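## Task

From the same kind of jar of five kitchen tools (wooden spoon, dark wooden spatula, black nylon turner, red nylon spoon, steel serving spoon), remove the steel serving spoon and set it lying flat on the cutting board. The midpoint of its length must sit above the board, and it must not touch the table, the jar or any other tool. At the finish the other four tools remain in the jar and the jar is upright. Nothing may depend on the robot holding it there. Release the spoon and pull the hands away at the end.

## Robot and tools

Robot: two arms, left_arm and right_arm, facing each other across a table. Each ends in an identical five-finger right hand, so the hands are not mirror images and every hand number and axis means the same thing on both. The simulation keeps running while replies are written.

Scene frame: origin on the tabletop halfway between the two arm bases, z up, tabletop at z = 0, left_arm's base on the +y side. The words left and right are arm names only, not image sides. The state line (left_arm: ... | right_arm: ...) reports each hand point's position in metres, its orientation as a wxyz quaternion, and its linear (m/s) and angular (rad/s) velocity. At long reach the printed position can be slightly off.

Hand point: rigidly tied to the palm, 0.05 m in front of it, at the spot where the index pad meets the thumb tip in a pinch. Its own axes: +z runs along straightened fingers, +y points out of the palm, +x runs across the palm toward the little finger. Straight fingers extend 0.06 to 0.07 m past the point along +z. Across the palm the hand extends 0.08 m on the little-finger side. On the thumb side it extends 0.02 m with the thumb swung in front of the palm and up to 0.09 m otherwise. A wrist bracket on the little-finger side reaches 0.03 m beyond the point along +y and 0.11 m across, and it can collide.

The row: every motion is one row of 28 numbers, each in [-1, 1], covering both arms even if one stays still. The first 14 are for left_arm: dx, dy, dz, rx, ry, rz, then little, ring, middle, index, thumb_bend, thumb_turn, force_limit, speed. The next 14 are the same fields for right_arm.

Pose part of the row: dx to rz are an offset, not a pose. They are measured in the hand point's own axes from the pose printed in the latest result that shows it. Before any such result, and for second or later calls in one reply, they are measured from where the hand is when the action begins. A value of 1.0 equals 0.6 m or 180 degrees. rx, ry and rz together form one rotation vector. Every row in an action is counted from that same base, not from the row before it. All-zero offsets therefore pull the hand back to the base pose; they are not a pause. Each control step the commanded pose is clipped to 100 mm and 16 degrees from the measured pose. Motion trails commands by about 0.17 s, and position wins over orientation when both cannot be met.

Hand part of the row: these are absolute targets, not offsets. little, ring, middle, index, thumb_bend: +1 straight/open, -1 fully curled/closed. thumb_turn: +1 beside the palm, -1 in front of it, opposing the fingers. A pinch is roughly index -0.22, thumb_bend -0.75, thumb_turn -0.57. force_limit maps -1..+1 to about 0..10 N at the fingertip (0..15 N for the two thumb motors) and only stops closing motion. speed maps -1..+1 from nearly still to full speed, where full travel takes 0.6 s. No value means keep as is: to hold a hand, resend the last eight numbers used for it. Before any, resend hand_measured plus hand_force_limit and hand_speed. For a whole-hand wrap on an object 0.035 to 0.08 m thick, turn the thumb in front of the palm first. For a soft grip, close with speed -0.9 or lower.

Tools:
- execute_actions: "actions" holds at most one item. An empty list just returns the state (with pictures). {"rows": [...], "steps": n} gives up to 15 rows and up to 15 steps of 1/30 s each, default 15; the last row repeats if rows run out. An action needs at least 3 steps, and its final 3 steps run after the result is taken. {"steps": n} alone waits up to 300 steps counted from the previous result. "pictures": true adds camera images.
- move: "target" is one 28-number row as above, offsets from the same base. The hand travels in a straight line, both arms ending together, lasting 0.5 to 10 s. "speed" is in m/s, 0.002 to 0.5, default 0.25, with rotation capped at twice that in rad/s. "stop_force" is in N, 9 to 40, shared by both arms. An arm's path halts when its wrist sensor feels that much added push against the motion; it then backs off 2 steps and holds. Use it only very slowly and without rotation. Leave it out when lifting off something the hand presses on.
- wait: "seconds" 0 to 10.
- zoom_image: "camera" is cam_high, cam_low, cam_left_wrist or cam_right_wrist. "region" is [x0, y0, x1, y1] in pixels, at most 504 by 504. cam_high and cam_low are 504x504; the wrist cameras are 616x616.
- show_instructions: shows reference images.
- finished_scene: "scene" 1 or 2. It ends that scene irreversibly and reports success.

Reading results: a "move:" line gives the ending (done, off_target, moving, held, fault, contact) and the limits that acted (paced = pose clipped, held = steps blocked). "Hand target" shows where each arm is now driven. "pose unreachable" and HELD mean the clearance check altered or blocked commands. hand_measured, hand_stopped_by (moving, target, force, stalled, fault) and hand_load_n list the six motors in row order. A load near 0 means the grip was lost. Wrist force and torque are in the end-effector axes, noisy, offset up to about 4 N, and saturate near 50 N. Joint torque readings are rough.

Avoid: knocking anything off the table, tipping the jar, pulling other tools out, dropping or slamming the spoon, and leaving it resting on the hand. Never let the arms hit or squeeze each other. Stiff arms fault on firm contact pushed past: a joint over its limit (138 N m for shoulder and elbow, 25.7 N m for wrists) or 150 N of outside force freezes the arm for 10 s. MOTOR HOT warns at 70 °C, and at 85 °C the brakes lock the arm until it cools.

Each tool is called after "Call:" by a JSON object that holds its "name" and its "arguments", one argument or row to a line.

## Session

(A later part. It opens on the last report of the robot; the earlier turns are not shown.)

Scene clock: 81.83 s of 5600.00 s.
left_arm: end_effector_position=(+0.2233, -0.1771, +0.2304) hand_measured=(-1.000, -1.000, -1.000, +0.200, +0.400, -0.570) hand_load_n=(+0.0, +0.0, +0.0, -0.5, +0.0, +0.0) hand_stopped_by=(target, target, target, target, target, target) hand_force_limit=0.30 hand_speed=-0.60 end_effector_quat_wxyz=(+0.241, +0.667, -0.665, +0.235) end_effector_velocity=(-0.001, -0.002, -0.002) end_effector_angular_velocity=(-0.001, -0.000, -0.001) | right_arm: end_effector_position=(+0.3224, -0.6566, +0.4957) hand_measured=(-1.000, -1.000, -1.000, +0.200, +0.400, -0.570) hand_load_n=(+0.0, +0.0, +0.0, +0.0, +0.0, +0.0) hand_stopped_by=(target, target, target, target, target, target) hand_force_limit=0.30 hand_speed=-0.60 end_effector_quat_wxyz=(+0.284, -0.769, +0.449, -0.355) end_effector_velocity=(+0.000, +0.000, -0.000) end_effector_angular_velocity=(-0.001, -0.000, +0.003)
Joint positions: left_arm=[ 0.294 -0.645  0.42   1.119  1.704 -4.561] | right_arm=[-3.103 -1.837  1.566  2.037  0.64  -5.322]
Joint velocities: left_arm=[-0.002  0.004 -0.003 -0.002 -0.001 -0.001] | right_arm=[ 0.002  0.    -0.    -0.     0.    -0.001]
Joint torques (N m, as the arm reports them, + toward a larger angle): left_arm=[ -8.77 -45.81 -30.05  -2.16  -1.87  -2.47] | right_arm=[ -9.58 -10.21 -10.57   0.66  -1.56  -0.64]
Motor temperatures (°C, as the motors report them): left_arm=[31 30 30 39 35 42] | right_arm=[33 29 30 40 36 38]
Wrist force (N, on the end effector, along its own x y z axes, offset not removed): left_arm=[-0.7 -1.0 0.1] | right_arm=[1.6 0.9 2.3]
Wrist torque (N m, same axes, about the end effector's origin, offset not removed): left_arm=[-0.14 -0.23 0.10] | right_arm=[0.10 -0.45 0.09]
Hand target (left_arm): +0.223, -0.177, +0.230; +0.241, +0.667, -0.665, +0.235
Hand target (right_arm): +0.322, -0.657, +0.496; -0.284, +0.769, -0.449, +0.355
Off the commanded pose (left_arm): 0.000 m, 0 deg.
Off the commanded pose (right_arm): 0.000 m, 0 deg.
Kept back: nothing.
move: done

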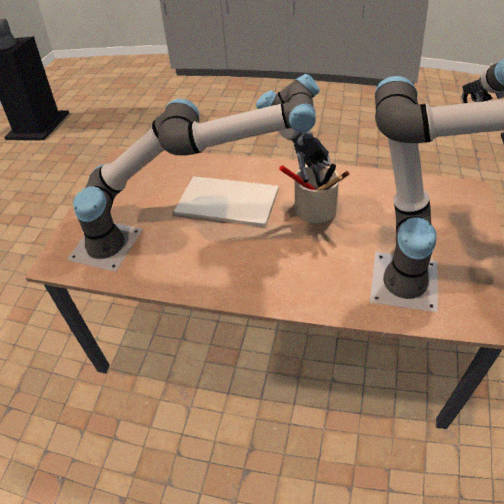

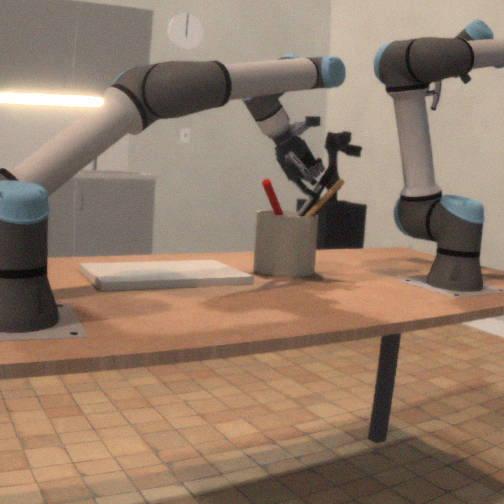

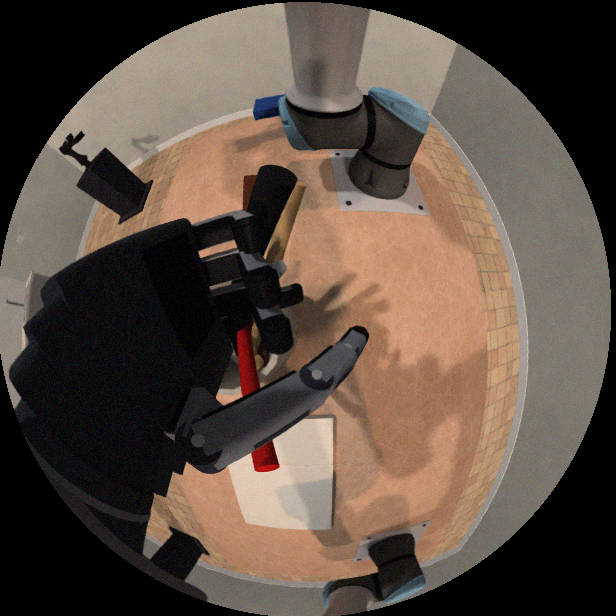

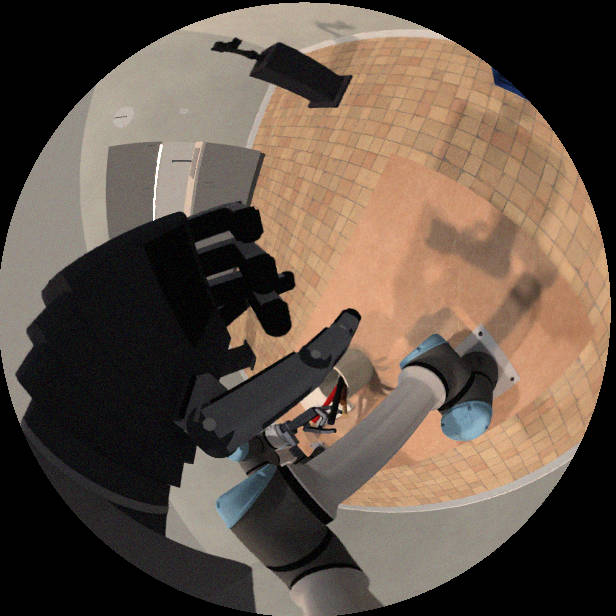

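Call:
{"name": "move", "arguments": {
  "target": [0.0,0,-0.05,0,0,0,-1,-1,-1,0.2,0.4,-0.57,0.3,-0.6,0,0,0,0,0,0,-1,-1,-1,0.2,0.4,-0.57,0.3,-0.6],
  "speed": 0.05
}}

Call:
{"name": "move", "arguments": {
  "target": [0.0,-0.06,0,0,0,0,-1,-1,-1,0.2,0.4,-0.57,0.3,-0.6,0,0,0,0,0,0,-1,-1,-1,0.2,0.4,-0.57,0.3,-0.6],
  "speed": 0.05
}}

Call:
{"name": "zoom_image", "arguments": {
  "camera": "cam_left_wrist",
  "region": [150, 120, 450, 420]
}}

Call:
{"name": "zoom_image", "arguments": {
  "camera": "cam_low",
  "region": [220, 100, 380, 260]
}}

Call:
{"name": "zoom_image", "arguments": {
  "camera": "cam_high",
  "region": [250, 110, 370, 230]
}}

Scene clock: 83.10 s of 5600.00 s.
left_arm: end_effector_position=(+0.2235, -0.1584, +0.2533) hand_measured=(-1.000, -1.000, -1.000, +0.200, +0.400, -0.570) hand_load_n=(+0.0, +0.0, +0.0, +0.0, +0.0, +0.0) hand_stopped_by=(target, target, target, target, target, target) hand_force_limit=0.30 hand_speed=-0.60 end_effector_quat_wxyz=(+0.241, +0.667, -0.665, +0.235) end_effector_velocity=(+0.001, +0.002, +0.002) end_effector_angular_velocity=(+0.001, +0.002, +0.003) | right_arm: end_effector_position=(+0.3224, -0.6566, +0.4957) hand_measured=(-1.000, -1.000, -1.000, +0.200, +0.400, -0.570) hand_load_n=(+0.0, +0.0, +0.0, +0.0, +0.0, +0.0) hand_stopped_by=(target, target, target, target, target, target) hand_force_limit=0.30 hand_speed=-0.60 end_effector_quat_wxyz=(+0.284, -0.769, +0.449, -0.355) end_effector_velocity=(+0.000, -0.000, +0.000) end_effector_angular_velocity=(-0.001, -0.001, +0.001)
Joint positions: left_arm=[ 0.301 -0.709  0.48   1.125  1.708 -4.556] | right_arm=[-3.103 -1.837  1.566  2.037  0.64  -5.322]
Joint velocities: left_arm=[ 0.002 -0.007  0.008  0.     0.001 -0.002] | right_arm=[ 0.     0.    -0.    -0.    -0.001 -0.001]
Joint torques (N m, as the arm reports them, + toward a larger angle): left_arm=[  6.93 -67.13 -13.95   1.97   2.57   2.3 ] | right_arm=[ -9.46  -9.01 -11.64   0.64  -1.53  -0.62]
Motor temperatures (°C, as the motors report them): left_arm=[31 30 30 39 35 42] | right_arm=[33 29 30 40 36 38]
Wrist force (N, on the end effector, along its own x y z axes, offset not removed): left_arm=[0.7 -0.6 0.2] | right_arm=[1.0 0.3 0.5]
Wrist torque (N m, same axes, about the end effector's origin, offset not removed): left_arm=[-0.01 -0.35 0.09] | right_arm=[0.20 -0.43 -0.01]
Hand target (left_arm): +0.224, -0.158, +0.254; +0.241, +0.667, -0.665, +0.235
Hand target (right_arm): +0.322, -0.657, +0.496; -0.284, +0.769, -0.449, +0.355
Off the commanded pose (left_arm): 0.000 m, 0 deg.
Off the commanded pose (right_arm): 0.000 m, 0 deg.
Kept back: nothing.
move: done

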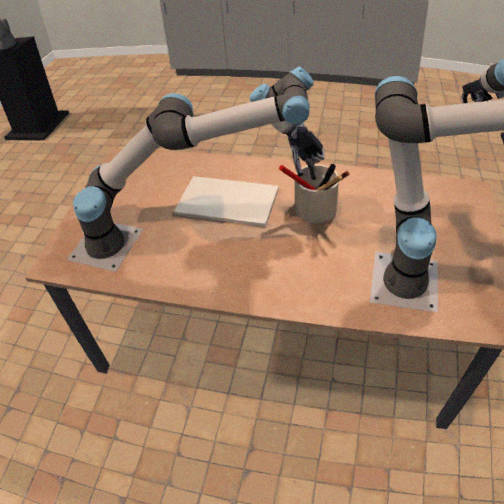

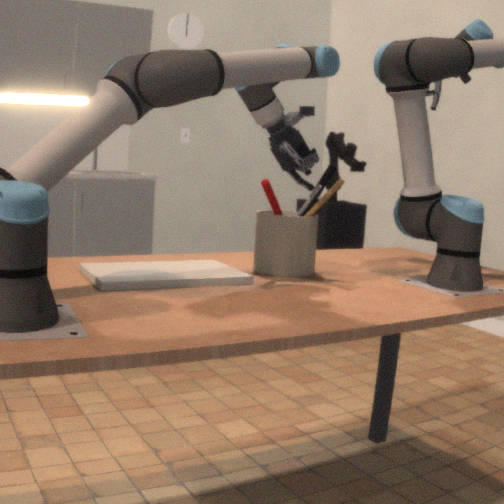

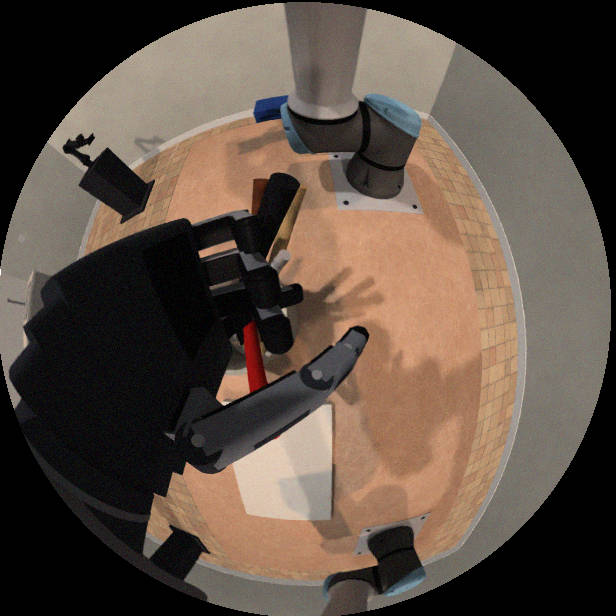

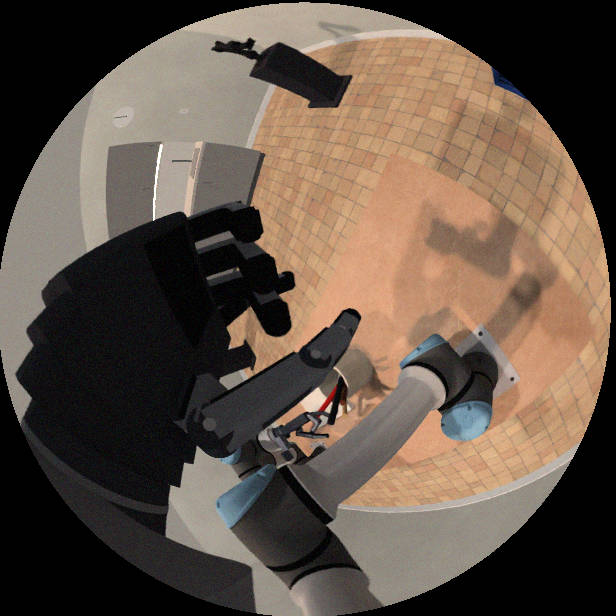

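Scene clock: 84.27 s of 5600.00 s.
left_arm: end_effector_position=(+0.2591, -0.1582, +0.2529) hand_measured=(-1.000, -1.000, -1.000, +0.200, +0.400, -0.570) hand_load_n=(+0.0, +0.0, +0.0, +0.0, +0.0, +0.0) hand_stopped_by=(target, target, target, target, target, target) hand_force_limit=0.30 hand_speed=-0.60 end_effector_quat_wxyz=(+0.241, +0.667, -0.665, +0.236) end_effector_velocity=(+0.004, +0.000, -0.000) end_effector_angular_velocity=(+0.005, +0.001, -0.002) | right_arm: end_effector_position=(+0.3224, -0.6566, +0.4957) hand_measured=(-1.000, -1.000, -1.000, +0.200, +0.400, -0.570) hand_load_n=(+0.0, +0.0, +0.0, +0.0, +0.0, +0.0) hand_stopped_by=(target, target, target, target, target, target) hand_force_limit=0.30 hand_speed=-0.60 end_effector_quat_wxyz=(+0.284, -0.769, +0.449, -0.355) end_effector_velocity=(-0.000, +0.000, -0.000) end_effector_angular_velocity=(-0.001, +0.002, +0.002)
Joint positions: left_arm=[ 0.355 -0.619  0.312  1.208  1.742 -4.513] | right_arm=[-3.103 -1.837  1.566  2.037  0.64  -5.322]
Joint velocities: left_arm=[ 0.006  0.024 -0.047  0.029  0.004  0.006] | right_arm=[ 0.002  0.    -0.     0.     0.002 -0.001]
Joint torques (N m, as the arm reports them, + toward a larger angle): left_arm=[  7.39 -46.   -28.22   3.17   2.57   2.46] | right_arm=[ -9.97 -10.01 -10.61   0.74  -1.52  -0.42]
Motor temperatures (°C, as the motors report them): left_arm=[31 30 30 39 35 42] | right_arm=[33 29 30 40 36 38]
Wrist force (N, on the end effector, along its own x y z axes, offset not removed): left_arm=[-0.3 -2.0 0.0] | right_arm=[1.9 2.7 2.6]
Wrist torque (N m, same axes, about the end effector's origin, offset not removed): left_arm=[-0.30 -0.23 0.00] | right_arm=[0.42 -0.62 0.12]
Hand target (left_arm): +0.260, -0.158, +0.253; +0.241, +0.667, -0.665, +0.235
Hand target (right_arm): +0.322, -0.657, +0.496; -0.284, +0.769, -0.449, +0.355
Off the commanded pose (left_arm): 0.000 m, 0 deg.
Off the commanded pose (right_arm): 0.000 m, 0 deg.
Kept back: nothing.
move: done

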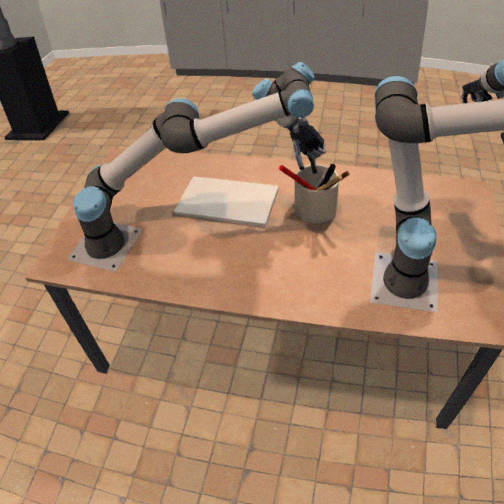

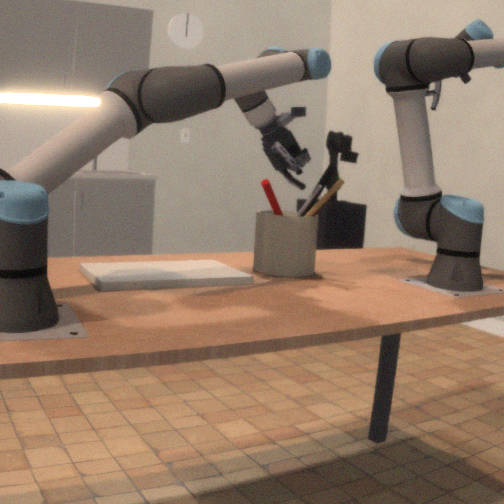

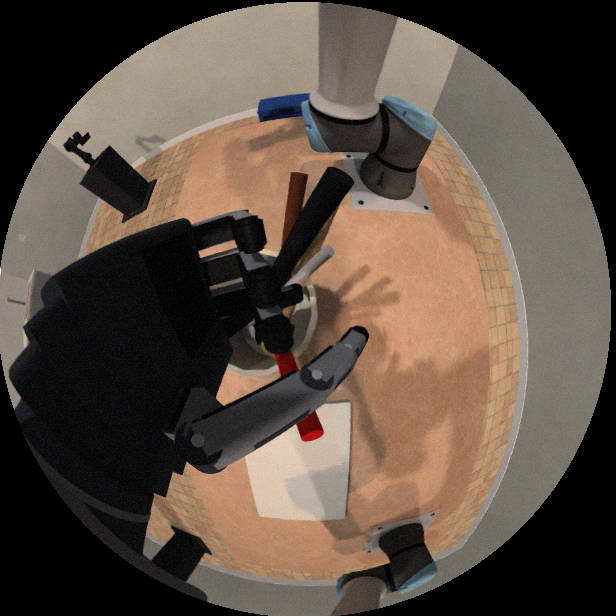

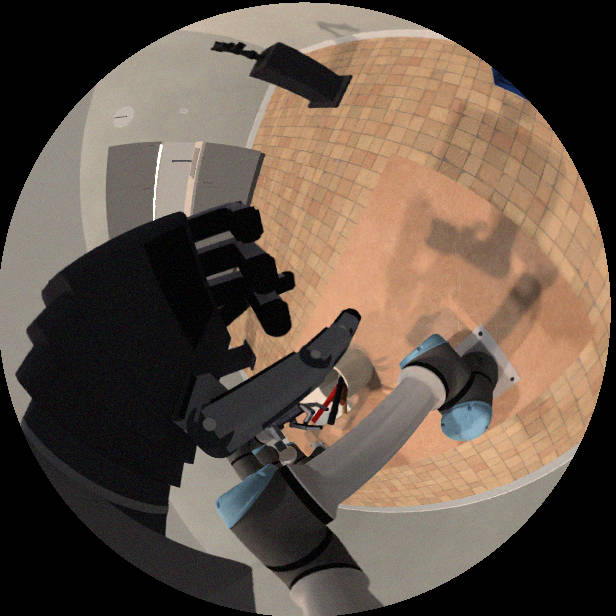

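Region (150, 120, 450, 420) of cam_left_wrist's 616x616 image, scaled by 1.680, with more detail than that image has.

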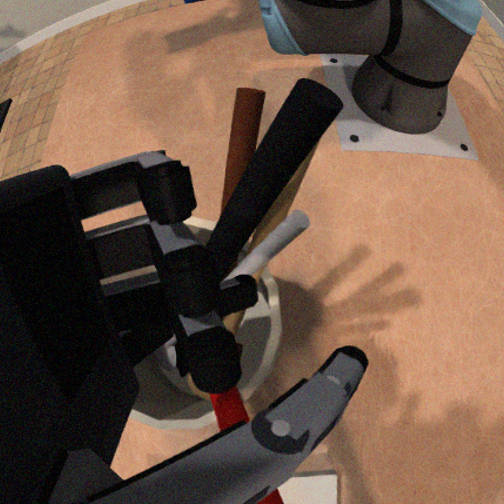

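Region (220, 100, 380, 260) of cam_low's 504x504 image, scaled by 3.150, with more detail than that image has.

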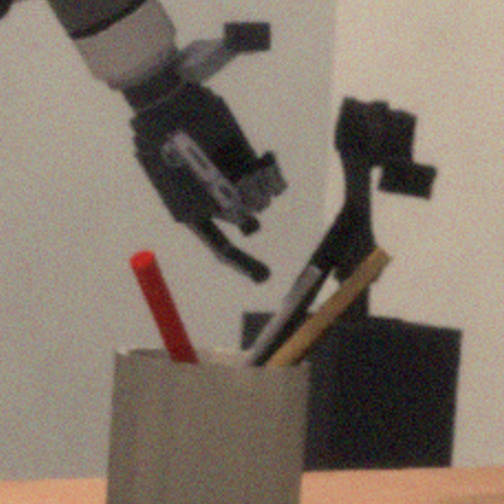

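Region (250, 110, 370, 230) of cam_high's 504x504 image, scaled by 4.200, with more detail than that image has.

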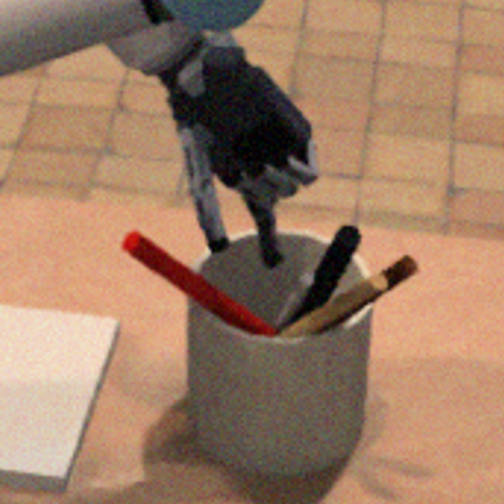

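Call:
{"name": "move", "arguments": {
  "target": [0.0,0,0.045,0,0,0,-1,-1,-1,0.2,0.4,-0.57,0.3,-0.6,0,0,0,0,0,0,-1,-1,-1,0.2,0.4,-0.57,0.3,-0.6],
  "speed": 0.04
}}

Call:
{"name": "zoom_image", "arguments": {
  "camera": "cam_left_wrist",
  "region": [150, 120, 450, 420]
}}

Call:
{"name": "zoom_image", "arguments": {
  "camera": "cam_low",
  "region": [220, 100, 380, 260]
}}

Call:
{"name": "zoom_image", "arguments": {
  "camera": "cam_high",
  "region": [250, 110, 370, 230]
}}

Scene clock: 85.60 s of 5600.00 s.
left_arm: end_effector_position=(+0.2589, -0.1751, +0.2322) hand_measured=(-1.000, -1.000, -1.000, +0.200, +0.400, -0.570) hand_load_n=(+0.0, +0.0, +0.0, -2.0, +0.0, +0.0) hand_stopped_by=(target, target, target, target, target, target) hand_force_limit=0.30 hand_speed=-0.60 end_effector_quat_wxyz=(+0.241, +0.667, -0.665, +0.236) end_effector_velocity=(-0.001, -0.002, -0.002) end_effector_angular_velocity=(-0.000, +0.001, -0.002) | right_arm: end_effector_position=(+0.3224, -0.6566, +0.4957) hand_measured=(-1.000, -1.000, -1.000, +0.200, +0.400, -0.570) hand_load_n=(+0.0, +0.0, +0.0, +0.0, +0.0, +0.0) hand_stopped_by=(target, target, target, target, target, target) hand_force_limit=0.30 hand_speed=-0.60 end_effector_quat_wxyz=(+0.284, -0.769, +0.449, -0.355) end_effector_velocity=(+0.000, -0.000, +0.000) end_effector_angular_velocity=(+0.000, -0.001, -0.001)
Joint positions: left_arm=[ 0.348 -0.547  0.229  1.219  1.737 -4.519] | right_arm=[-3.103 -1.837  1.566  2.037  0.64  -5.322]
Joint velocities: left_arm=[-0.001  0.015 -0.026  0.01   0.001 -0.   ] | right_arm=[-0.001  0.     0.     0.    -0.001  0.   ]
Joint torques (N m, as the arm reports them, + toward a larger angle): left_arm=[ -7.42 -46.61 -26.83   3.08  -2.12  -2.28] | right_arm=[ -9.23  -9.14 -11.76   0.74  -1.42  -0.63]
Motor temperatures (°C, as the motors report them): left_arm=[31 30 30 39 35 42] | right_arm=[33 29 30 40 36 38]
Wrist force (N, on the end effector, along its own x y z axes, offset not removed): left_arm=[0.3 -0.5 -1.9] | right_arm=[1.1 3.0 3.1]
Wrist torque (N m, same axes, about the end effector's origin, offset not removed): left_arm=[0.05 -0.24 0.00] | right_arm=[0.49 -0.44 0.11]
Hand target (left_arm): +0.259, -0.175, +0.232; +0.241, +0.667, -0.665, +0.236
Hand target (right_arm): +0.322, -0.657, +0.496; -0.284, +0.769, -0.449, +0.355
Off the commanded pose (left_arm): 0.000 m, 0 deg.
Off the commanded pose (right_arm): 0.000 m, 0 deg.
Kept back: nothing.
move: done

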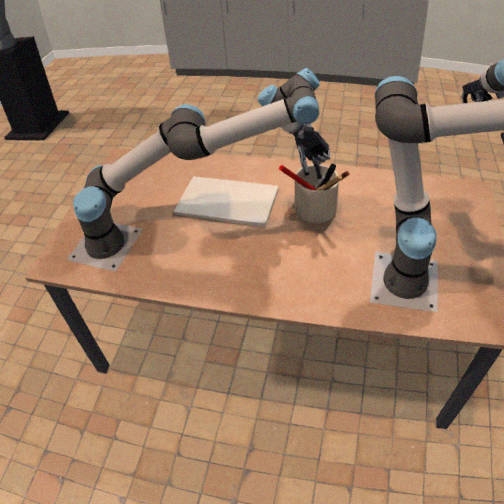

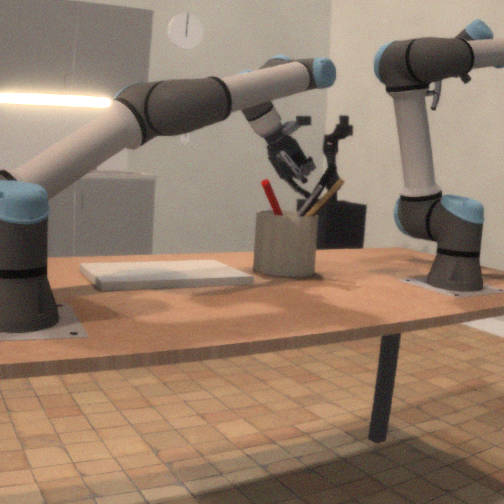

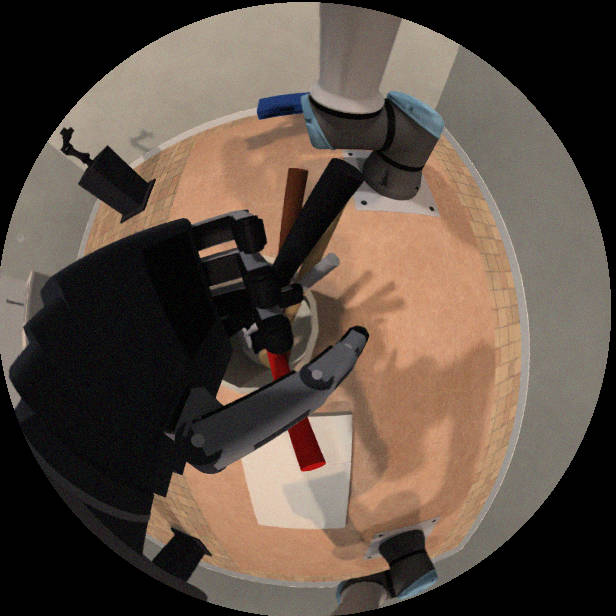

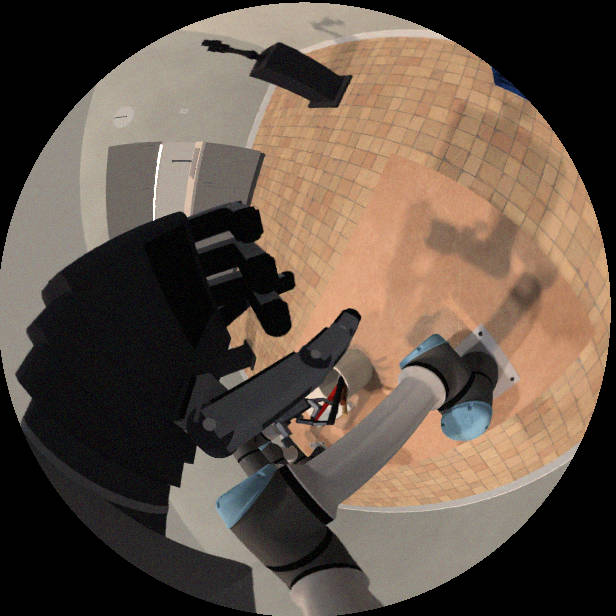

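Region (150, 120, 450, 420) of cam_left_wrist's 616x616 image, scaled by 1.680, with more detail than that image has.

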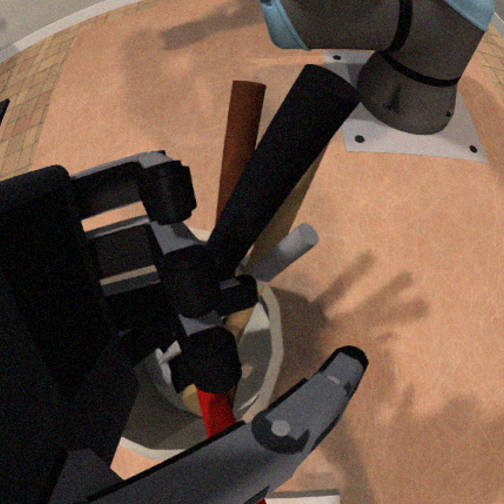

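Region (220, 100, 380, 260) of cam_low's 504x504 image, scaled by 3.150, with more detail than that image has.

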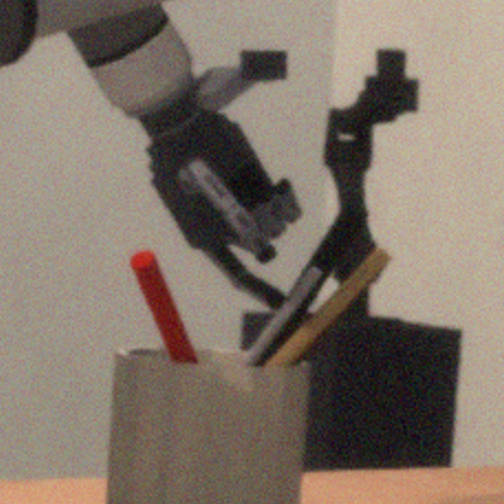

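Region (250, 110, 370, 230) of cam_high's 504x504 image, scaled by 4.200, with more detail than that image has.

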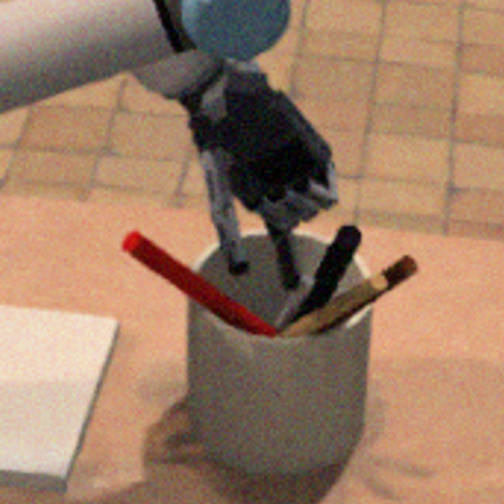

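Call:
{"name": "move", "arguments": {
  "target": [0.0,-0.03,-0.015,0,0,0,-1,-1,-1,0.6,0.4,-0.57,0.3,-0.6,0,0,0,0,0,0,-1,-1,-1,0.2,0.4,-0.57,0.3,-0.6],
  "speed": 0.04
}}

Call:
{"name": "move", "arguments": {
  "target": [0.0,0,0.05,0,0,0,-1,-1,-1,0.6,0.4,-0.57,0.3,-0.6,0,0,0,0,0,0,-1,-1,-1,0.2,0.4,-0.57,0.3,-0.6],
  "speed": 0.03
}}

Call:
{"name": "zoom_image", "arguments": {
  "camera": "cam_left_wrist",
  "region": [150, 120, 450, 420]
}}

Call:
{"name": "zoom_image", "arguments": {
  "camera": "cam_low",
  "region": [220, 100, 380, 260]
}}

Call:
{"name": "zoom_image", "arguments": {
  "camera": "cam_high",
  "region": [250, 110, 370, 230]
}}

Scene clock: 86.80 s of 5600.00 s.
left_arm: end_effector_position=(+0.2765, -0.1692, +0.2387) hand_measured=(-1.000, -1.000, -1.000, +0.600, +0.400, -0.570) hand_load_n=(+0.0, +0.0, +0.0, +0.0, +0.0, +0.0) hand_stopped_by=(target, target, target, target, target, target) hand_force_limit=0.30 hand_speed=-0.60 end_effector_quat_wxyz=(+0.241, +0.667, -0.664, +0.237) end_effector_velocity=(+0.004, +0.001, +0.001) end_effector_angular_velocity=(+0.004, -0.000, -0.001) | right_arm: end_effector_position=(+0.3224, -0.6566, +0.4957) hand_measured=(-1.000, -1.000, -1.000, +0.200, +0.400, -0.570) hand_load_n=(+0.0, +0.0, +0.0, +0.0, +0.0, +0.0) hand_stopped_by=(target, target, target, target, target, target) hand_force_limit=0.30 hand_speed=-0.60 end_effector_quat_wxyz=(+0.284, -0.769, +0.449, -0.355) end_effector_velocity=(+0.000, +0.001, +0.000) end_effector_angular_velocity=(+0.000, -0.000, +0.001)
Joint positions: left_arm=[ 0.376 -0.488  0.093  1.296  1.754 -4.498] | right_arm=[-3.103 -1.837  1.566  2.037  0.64  -5.322]
Joint velocities: left_arm=[ 0.007  0.059 -0.123  0.068  0.004  0.007] | right_arm=[ 0.002 -0.     0.     0.    -0.     0.   ]
Joint torques (N m, as the arm reports them, + toward a larger angle): left_arm=[  6.58 -47.46 -28.14   3.51   2.83   2.09] | right_arm=[-10.86  -9.32 -11.05   0.55  -1.51  -0.77]
Motor temperatures (°C, as the motors report them): left_arm=[31 30 30 39 35 42] | right_arm=[33 29 30 40 36 38]
Wrist force (N, on the end effector, along its own x y z axes, offset not removed): left_arm=[-0.5 -0.6 -0.1] | right_arm=[-1.0 2.2 1.5]
Wrist torque (N m, same axes, about the end effector's origin, offset not removed): left_arm=[-0.03 -0.11 0.02] | right_arm=[0.54 -0.01 -0.08]
Hand target (left_arm): +0.277, -0.169, +0.239; +0.241, +0.667, -0.664, +0.237
Hand target (right_arm): +0.322, -0.657, +0.496; -0.284, +0.769, -0.449, +0.355
Off the commanded pose (left_arm): 0.001 m, 0 deg.
Off the commanded pose (right_arm): 0.000 m, 0 deg.
Kept back: nothing.
move: done

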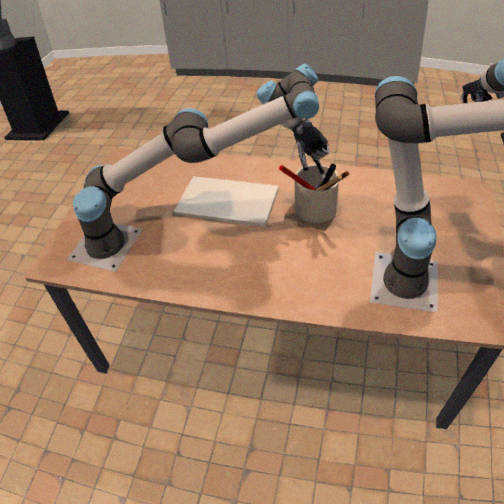

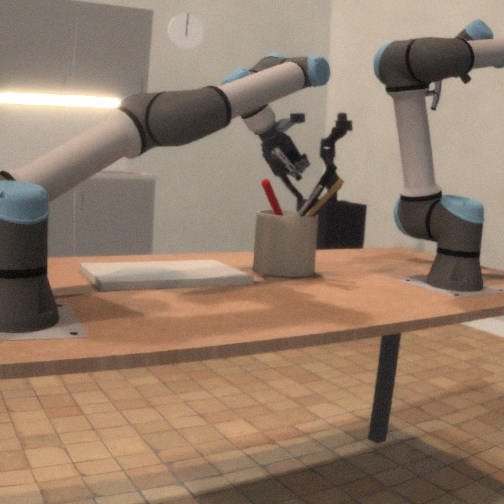

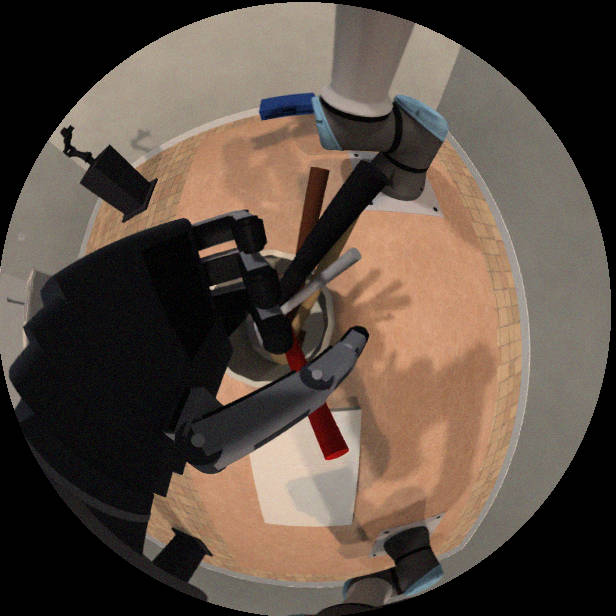

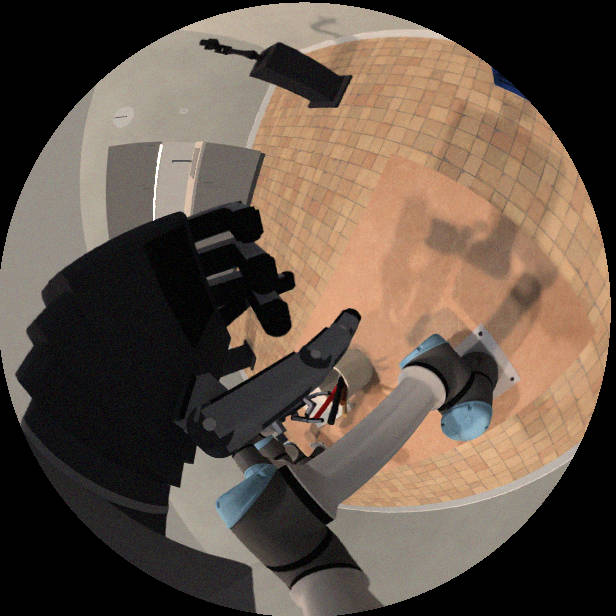

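Scene clock: 88.20 s of 5600.00 s.
left_arm: end_effector_position=(+0.2759, -0.1873, +0.2154) hand_measured=(-1.000, -1.000, -1.000, +0.600, +0.400, -0.570) hand_load_n=(+0.0, +0.0, +0.0, +1.0, +0.0, +0.0) hand_stopped_by=(target, target, target, target, target, target) hand_force_limit=0.30 hand_speed=-0.60 end_effector_quat_wxyz=(+0.244, +0.667, -0.661, +0.243) end_effector_velocity=(+0.000, -0.002, -0.003) end_effector_angular_velocity=(+0.000, -0.000, +0.002) | right_arm: end_effector_position=(+0.3224, -0.6566, +0.4957) hand_measured=(-1.000, -1.000, -1.000, +0.200, +0.400, -0.570) hand_load_n=(+0.0, +0.0, +0.0, +0.0, +0.0, +0.0) hand_stopped_by=(target, target, target, target, target, target) hand_force_limit=0.30 hand_speed=-0.60 end_effector_quat_wxyz=(+0.284, -0.769, +0.449, -0.355) end_effector_velocity=(-0.000, -0.001, -0.000) end_effector_angular_velocity=(+0.000, +0.000, -0.002)
Joint positions: left_arm=[ 0.367 -0.428  0.034  1.279  1.745 -4.51 ] | right_arm=[-3.103 -1.837  1.566  2.037  0.64  -5.322]
Joint velocities: left_arm=[-0.001  0.004 -0.    -0.004 -0.002 -0.002] | right_arm=[-0.002  0.     0.    -0.     0.     0.   ]
Joint torques (N m, as the arm reports them, + toward a larger angle): left_arm=[ -8.17 -50.39 -26.51  -1.28  -1.55  -2.46] | right_arm=[ -9.81  -9.78 -11.38   0.69  -1.47  -0.48]
Motor temperatures (°C, as the motors report them): left_arm=[31 30 30 39 35 42] | right_arm=[33 29 30 40 36 38]
Wrist force (N, on the end effector, along its own x y z axes, offset not removed): left_arm=[0.7 -2.6 -0.3] | right_arm=[-0.1 1.9 2.7]
Wrist torque (N m, same axes, about the end effector's origin, offset not removed): left_arm=[-0.14 -0.16 0.08] | right_arm=[0.23 -0.21 0.06]
Hand target (left_arm): +0.276, -0.188, +0.215; +0.244, +0.667, -0.661, +0.243
Hand target (right_arm): +0.322, -0.657, +0.496; -0.284, +0.769, -0.449, +0.355
Off the commanded pose (left_arm): 0.001 m, 1 deg.
Off the commanded pose (right_arm): 0.000 m, 0 deg.
elbow stopped short (left arm): the move would have taken joint 3 (elbow) straighter than the controller allows; a more bent joint 3 avoids this.
Kept back: nothing.
move: done

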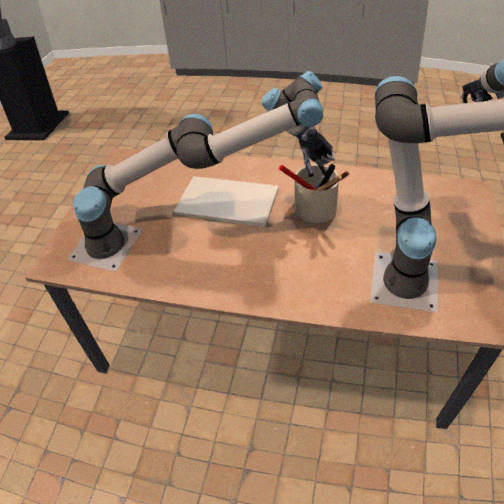

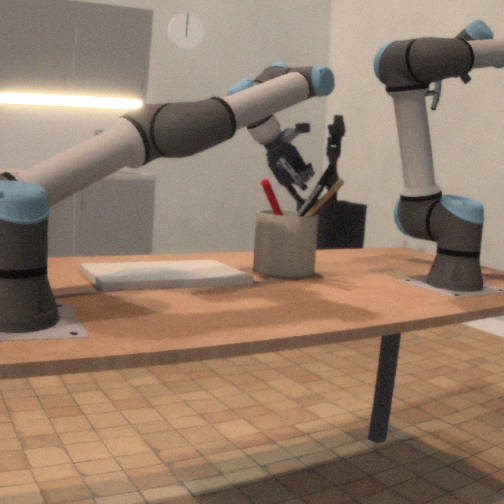

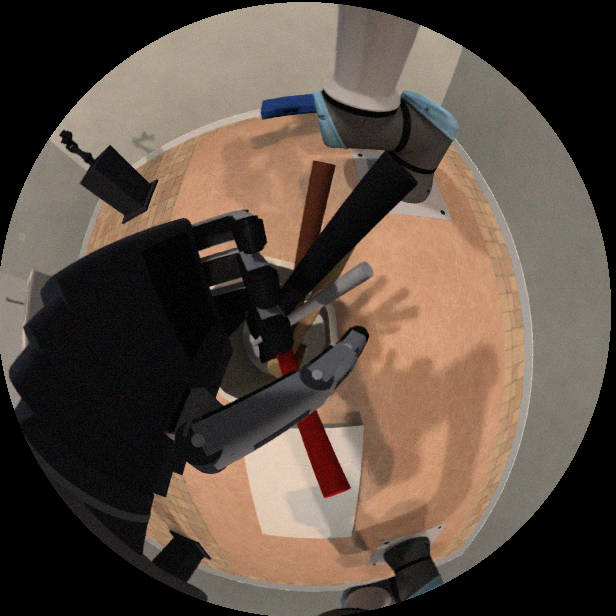

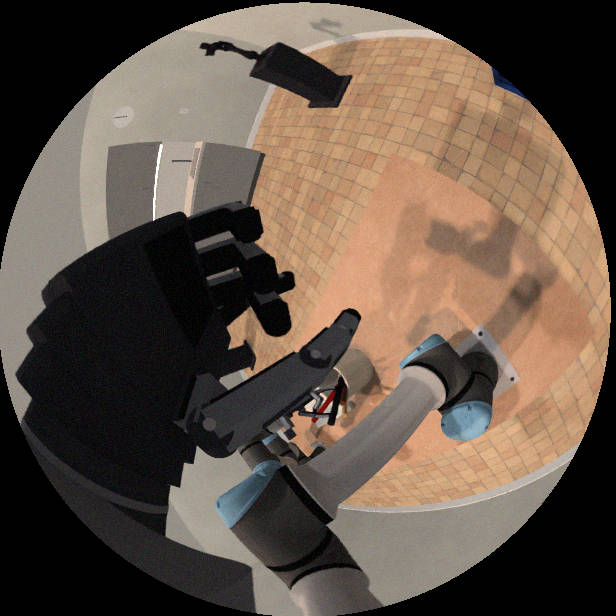

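Region (150, 120, 450, 420) of cam_left_wrist's 616x616 image, scaled by 1.680, with more detail than that image has.

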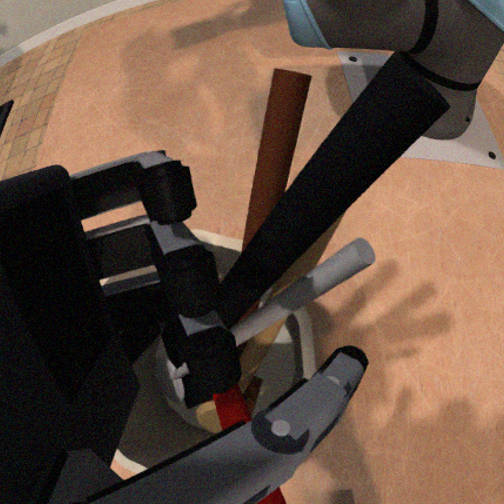

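Region (220, 100, 380, 260) of cam_low's 504x504 image, scaled by 3.150, with more detail than that image has.

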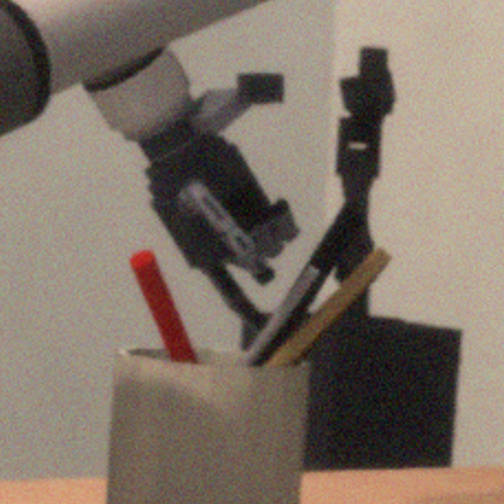

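Region (250, 110, 370, 230) of cam_high's 504x504 image, scaled by 4.200, with more detail than that image has.

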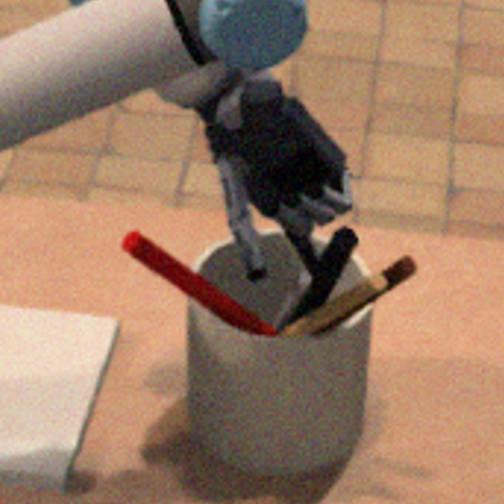

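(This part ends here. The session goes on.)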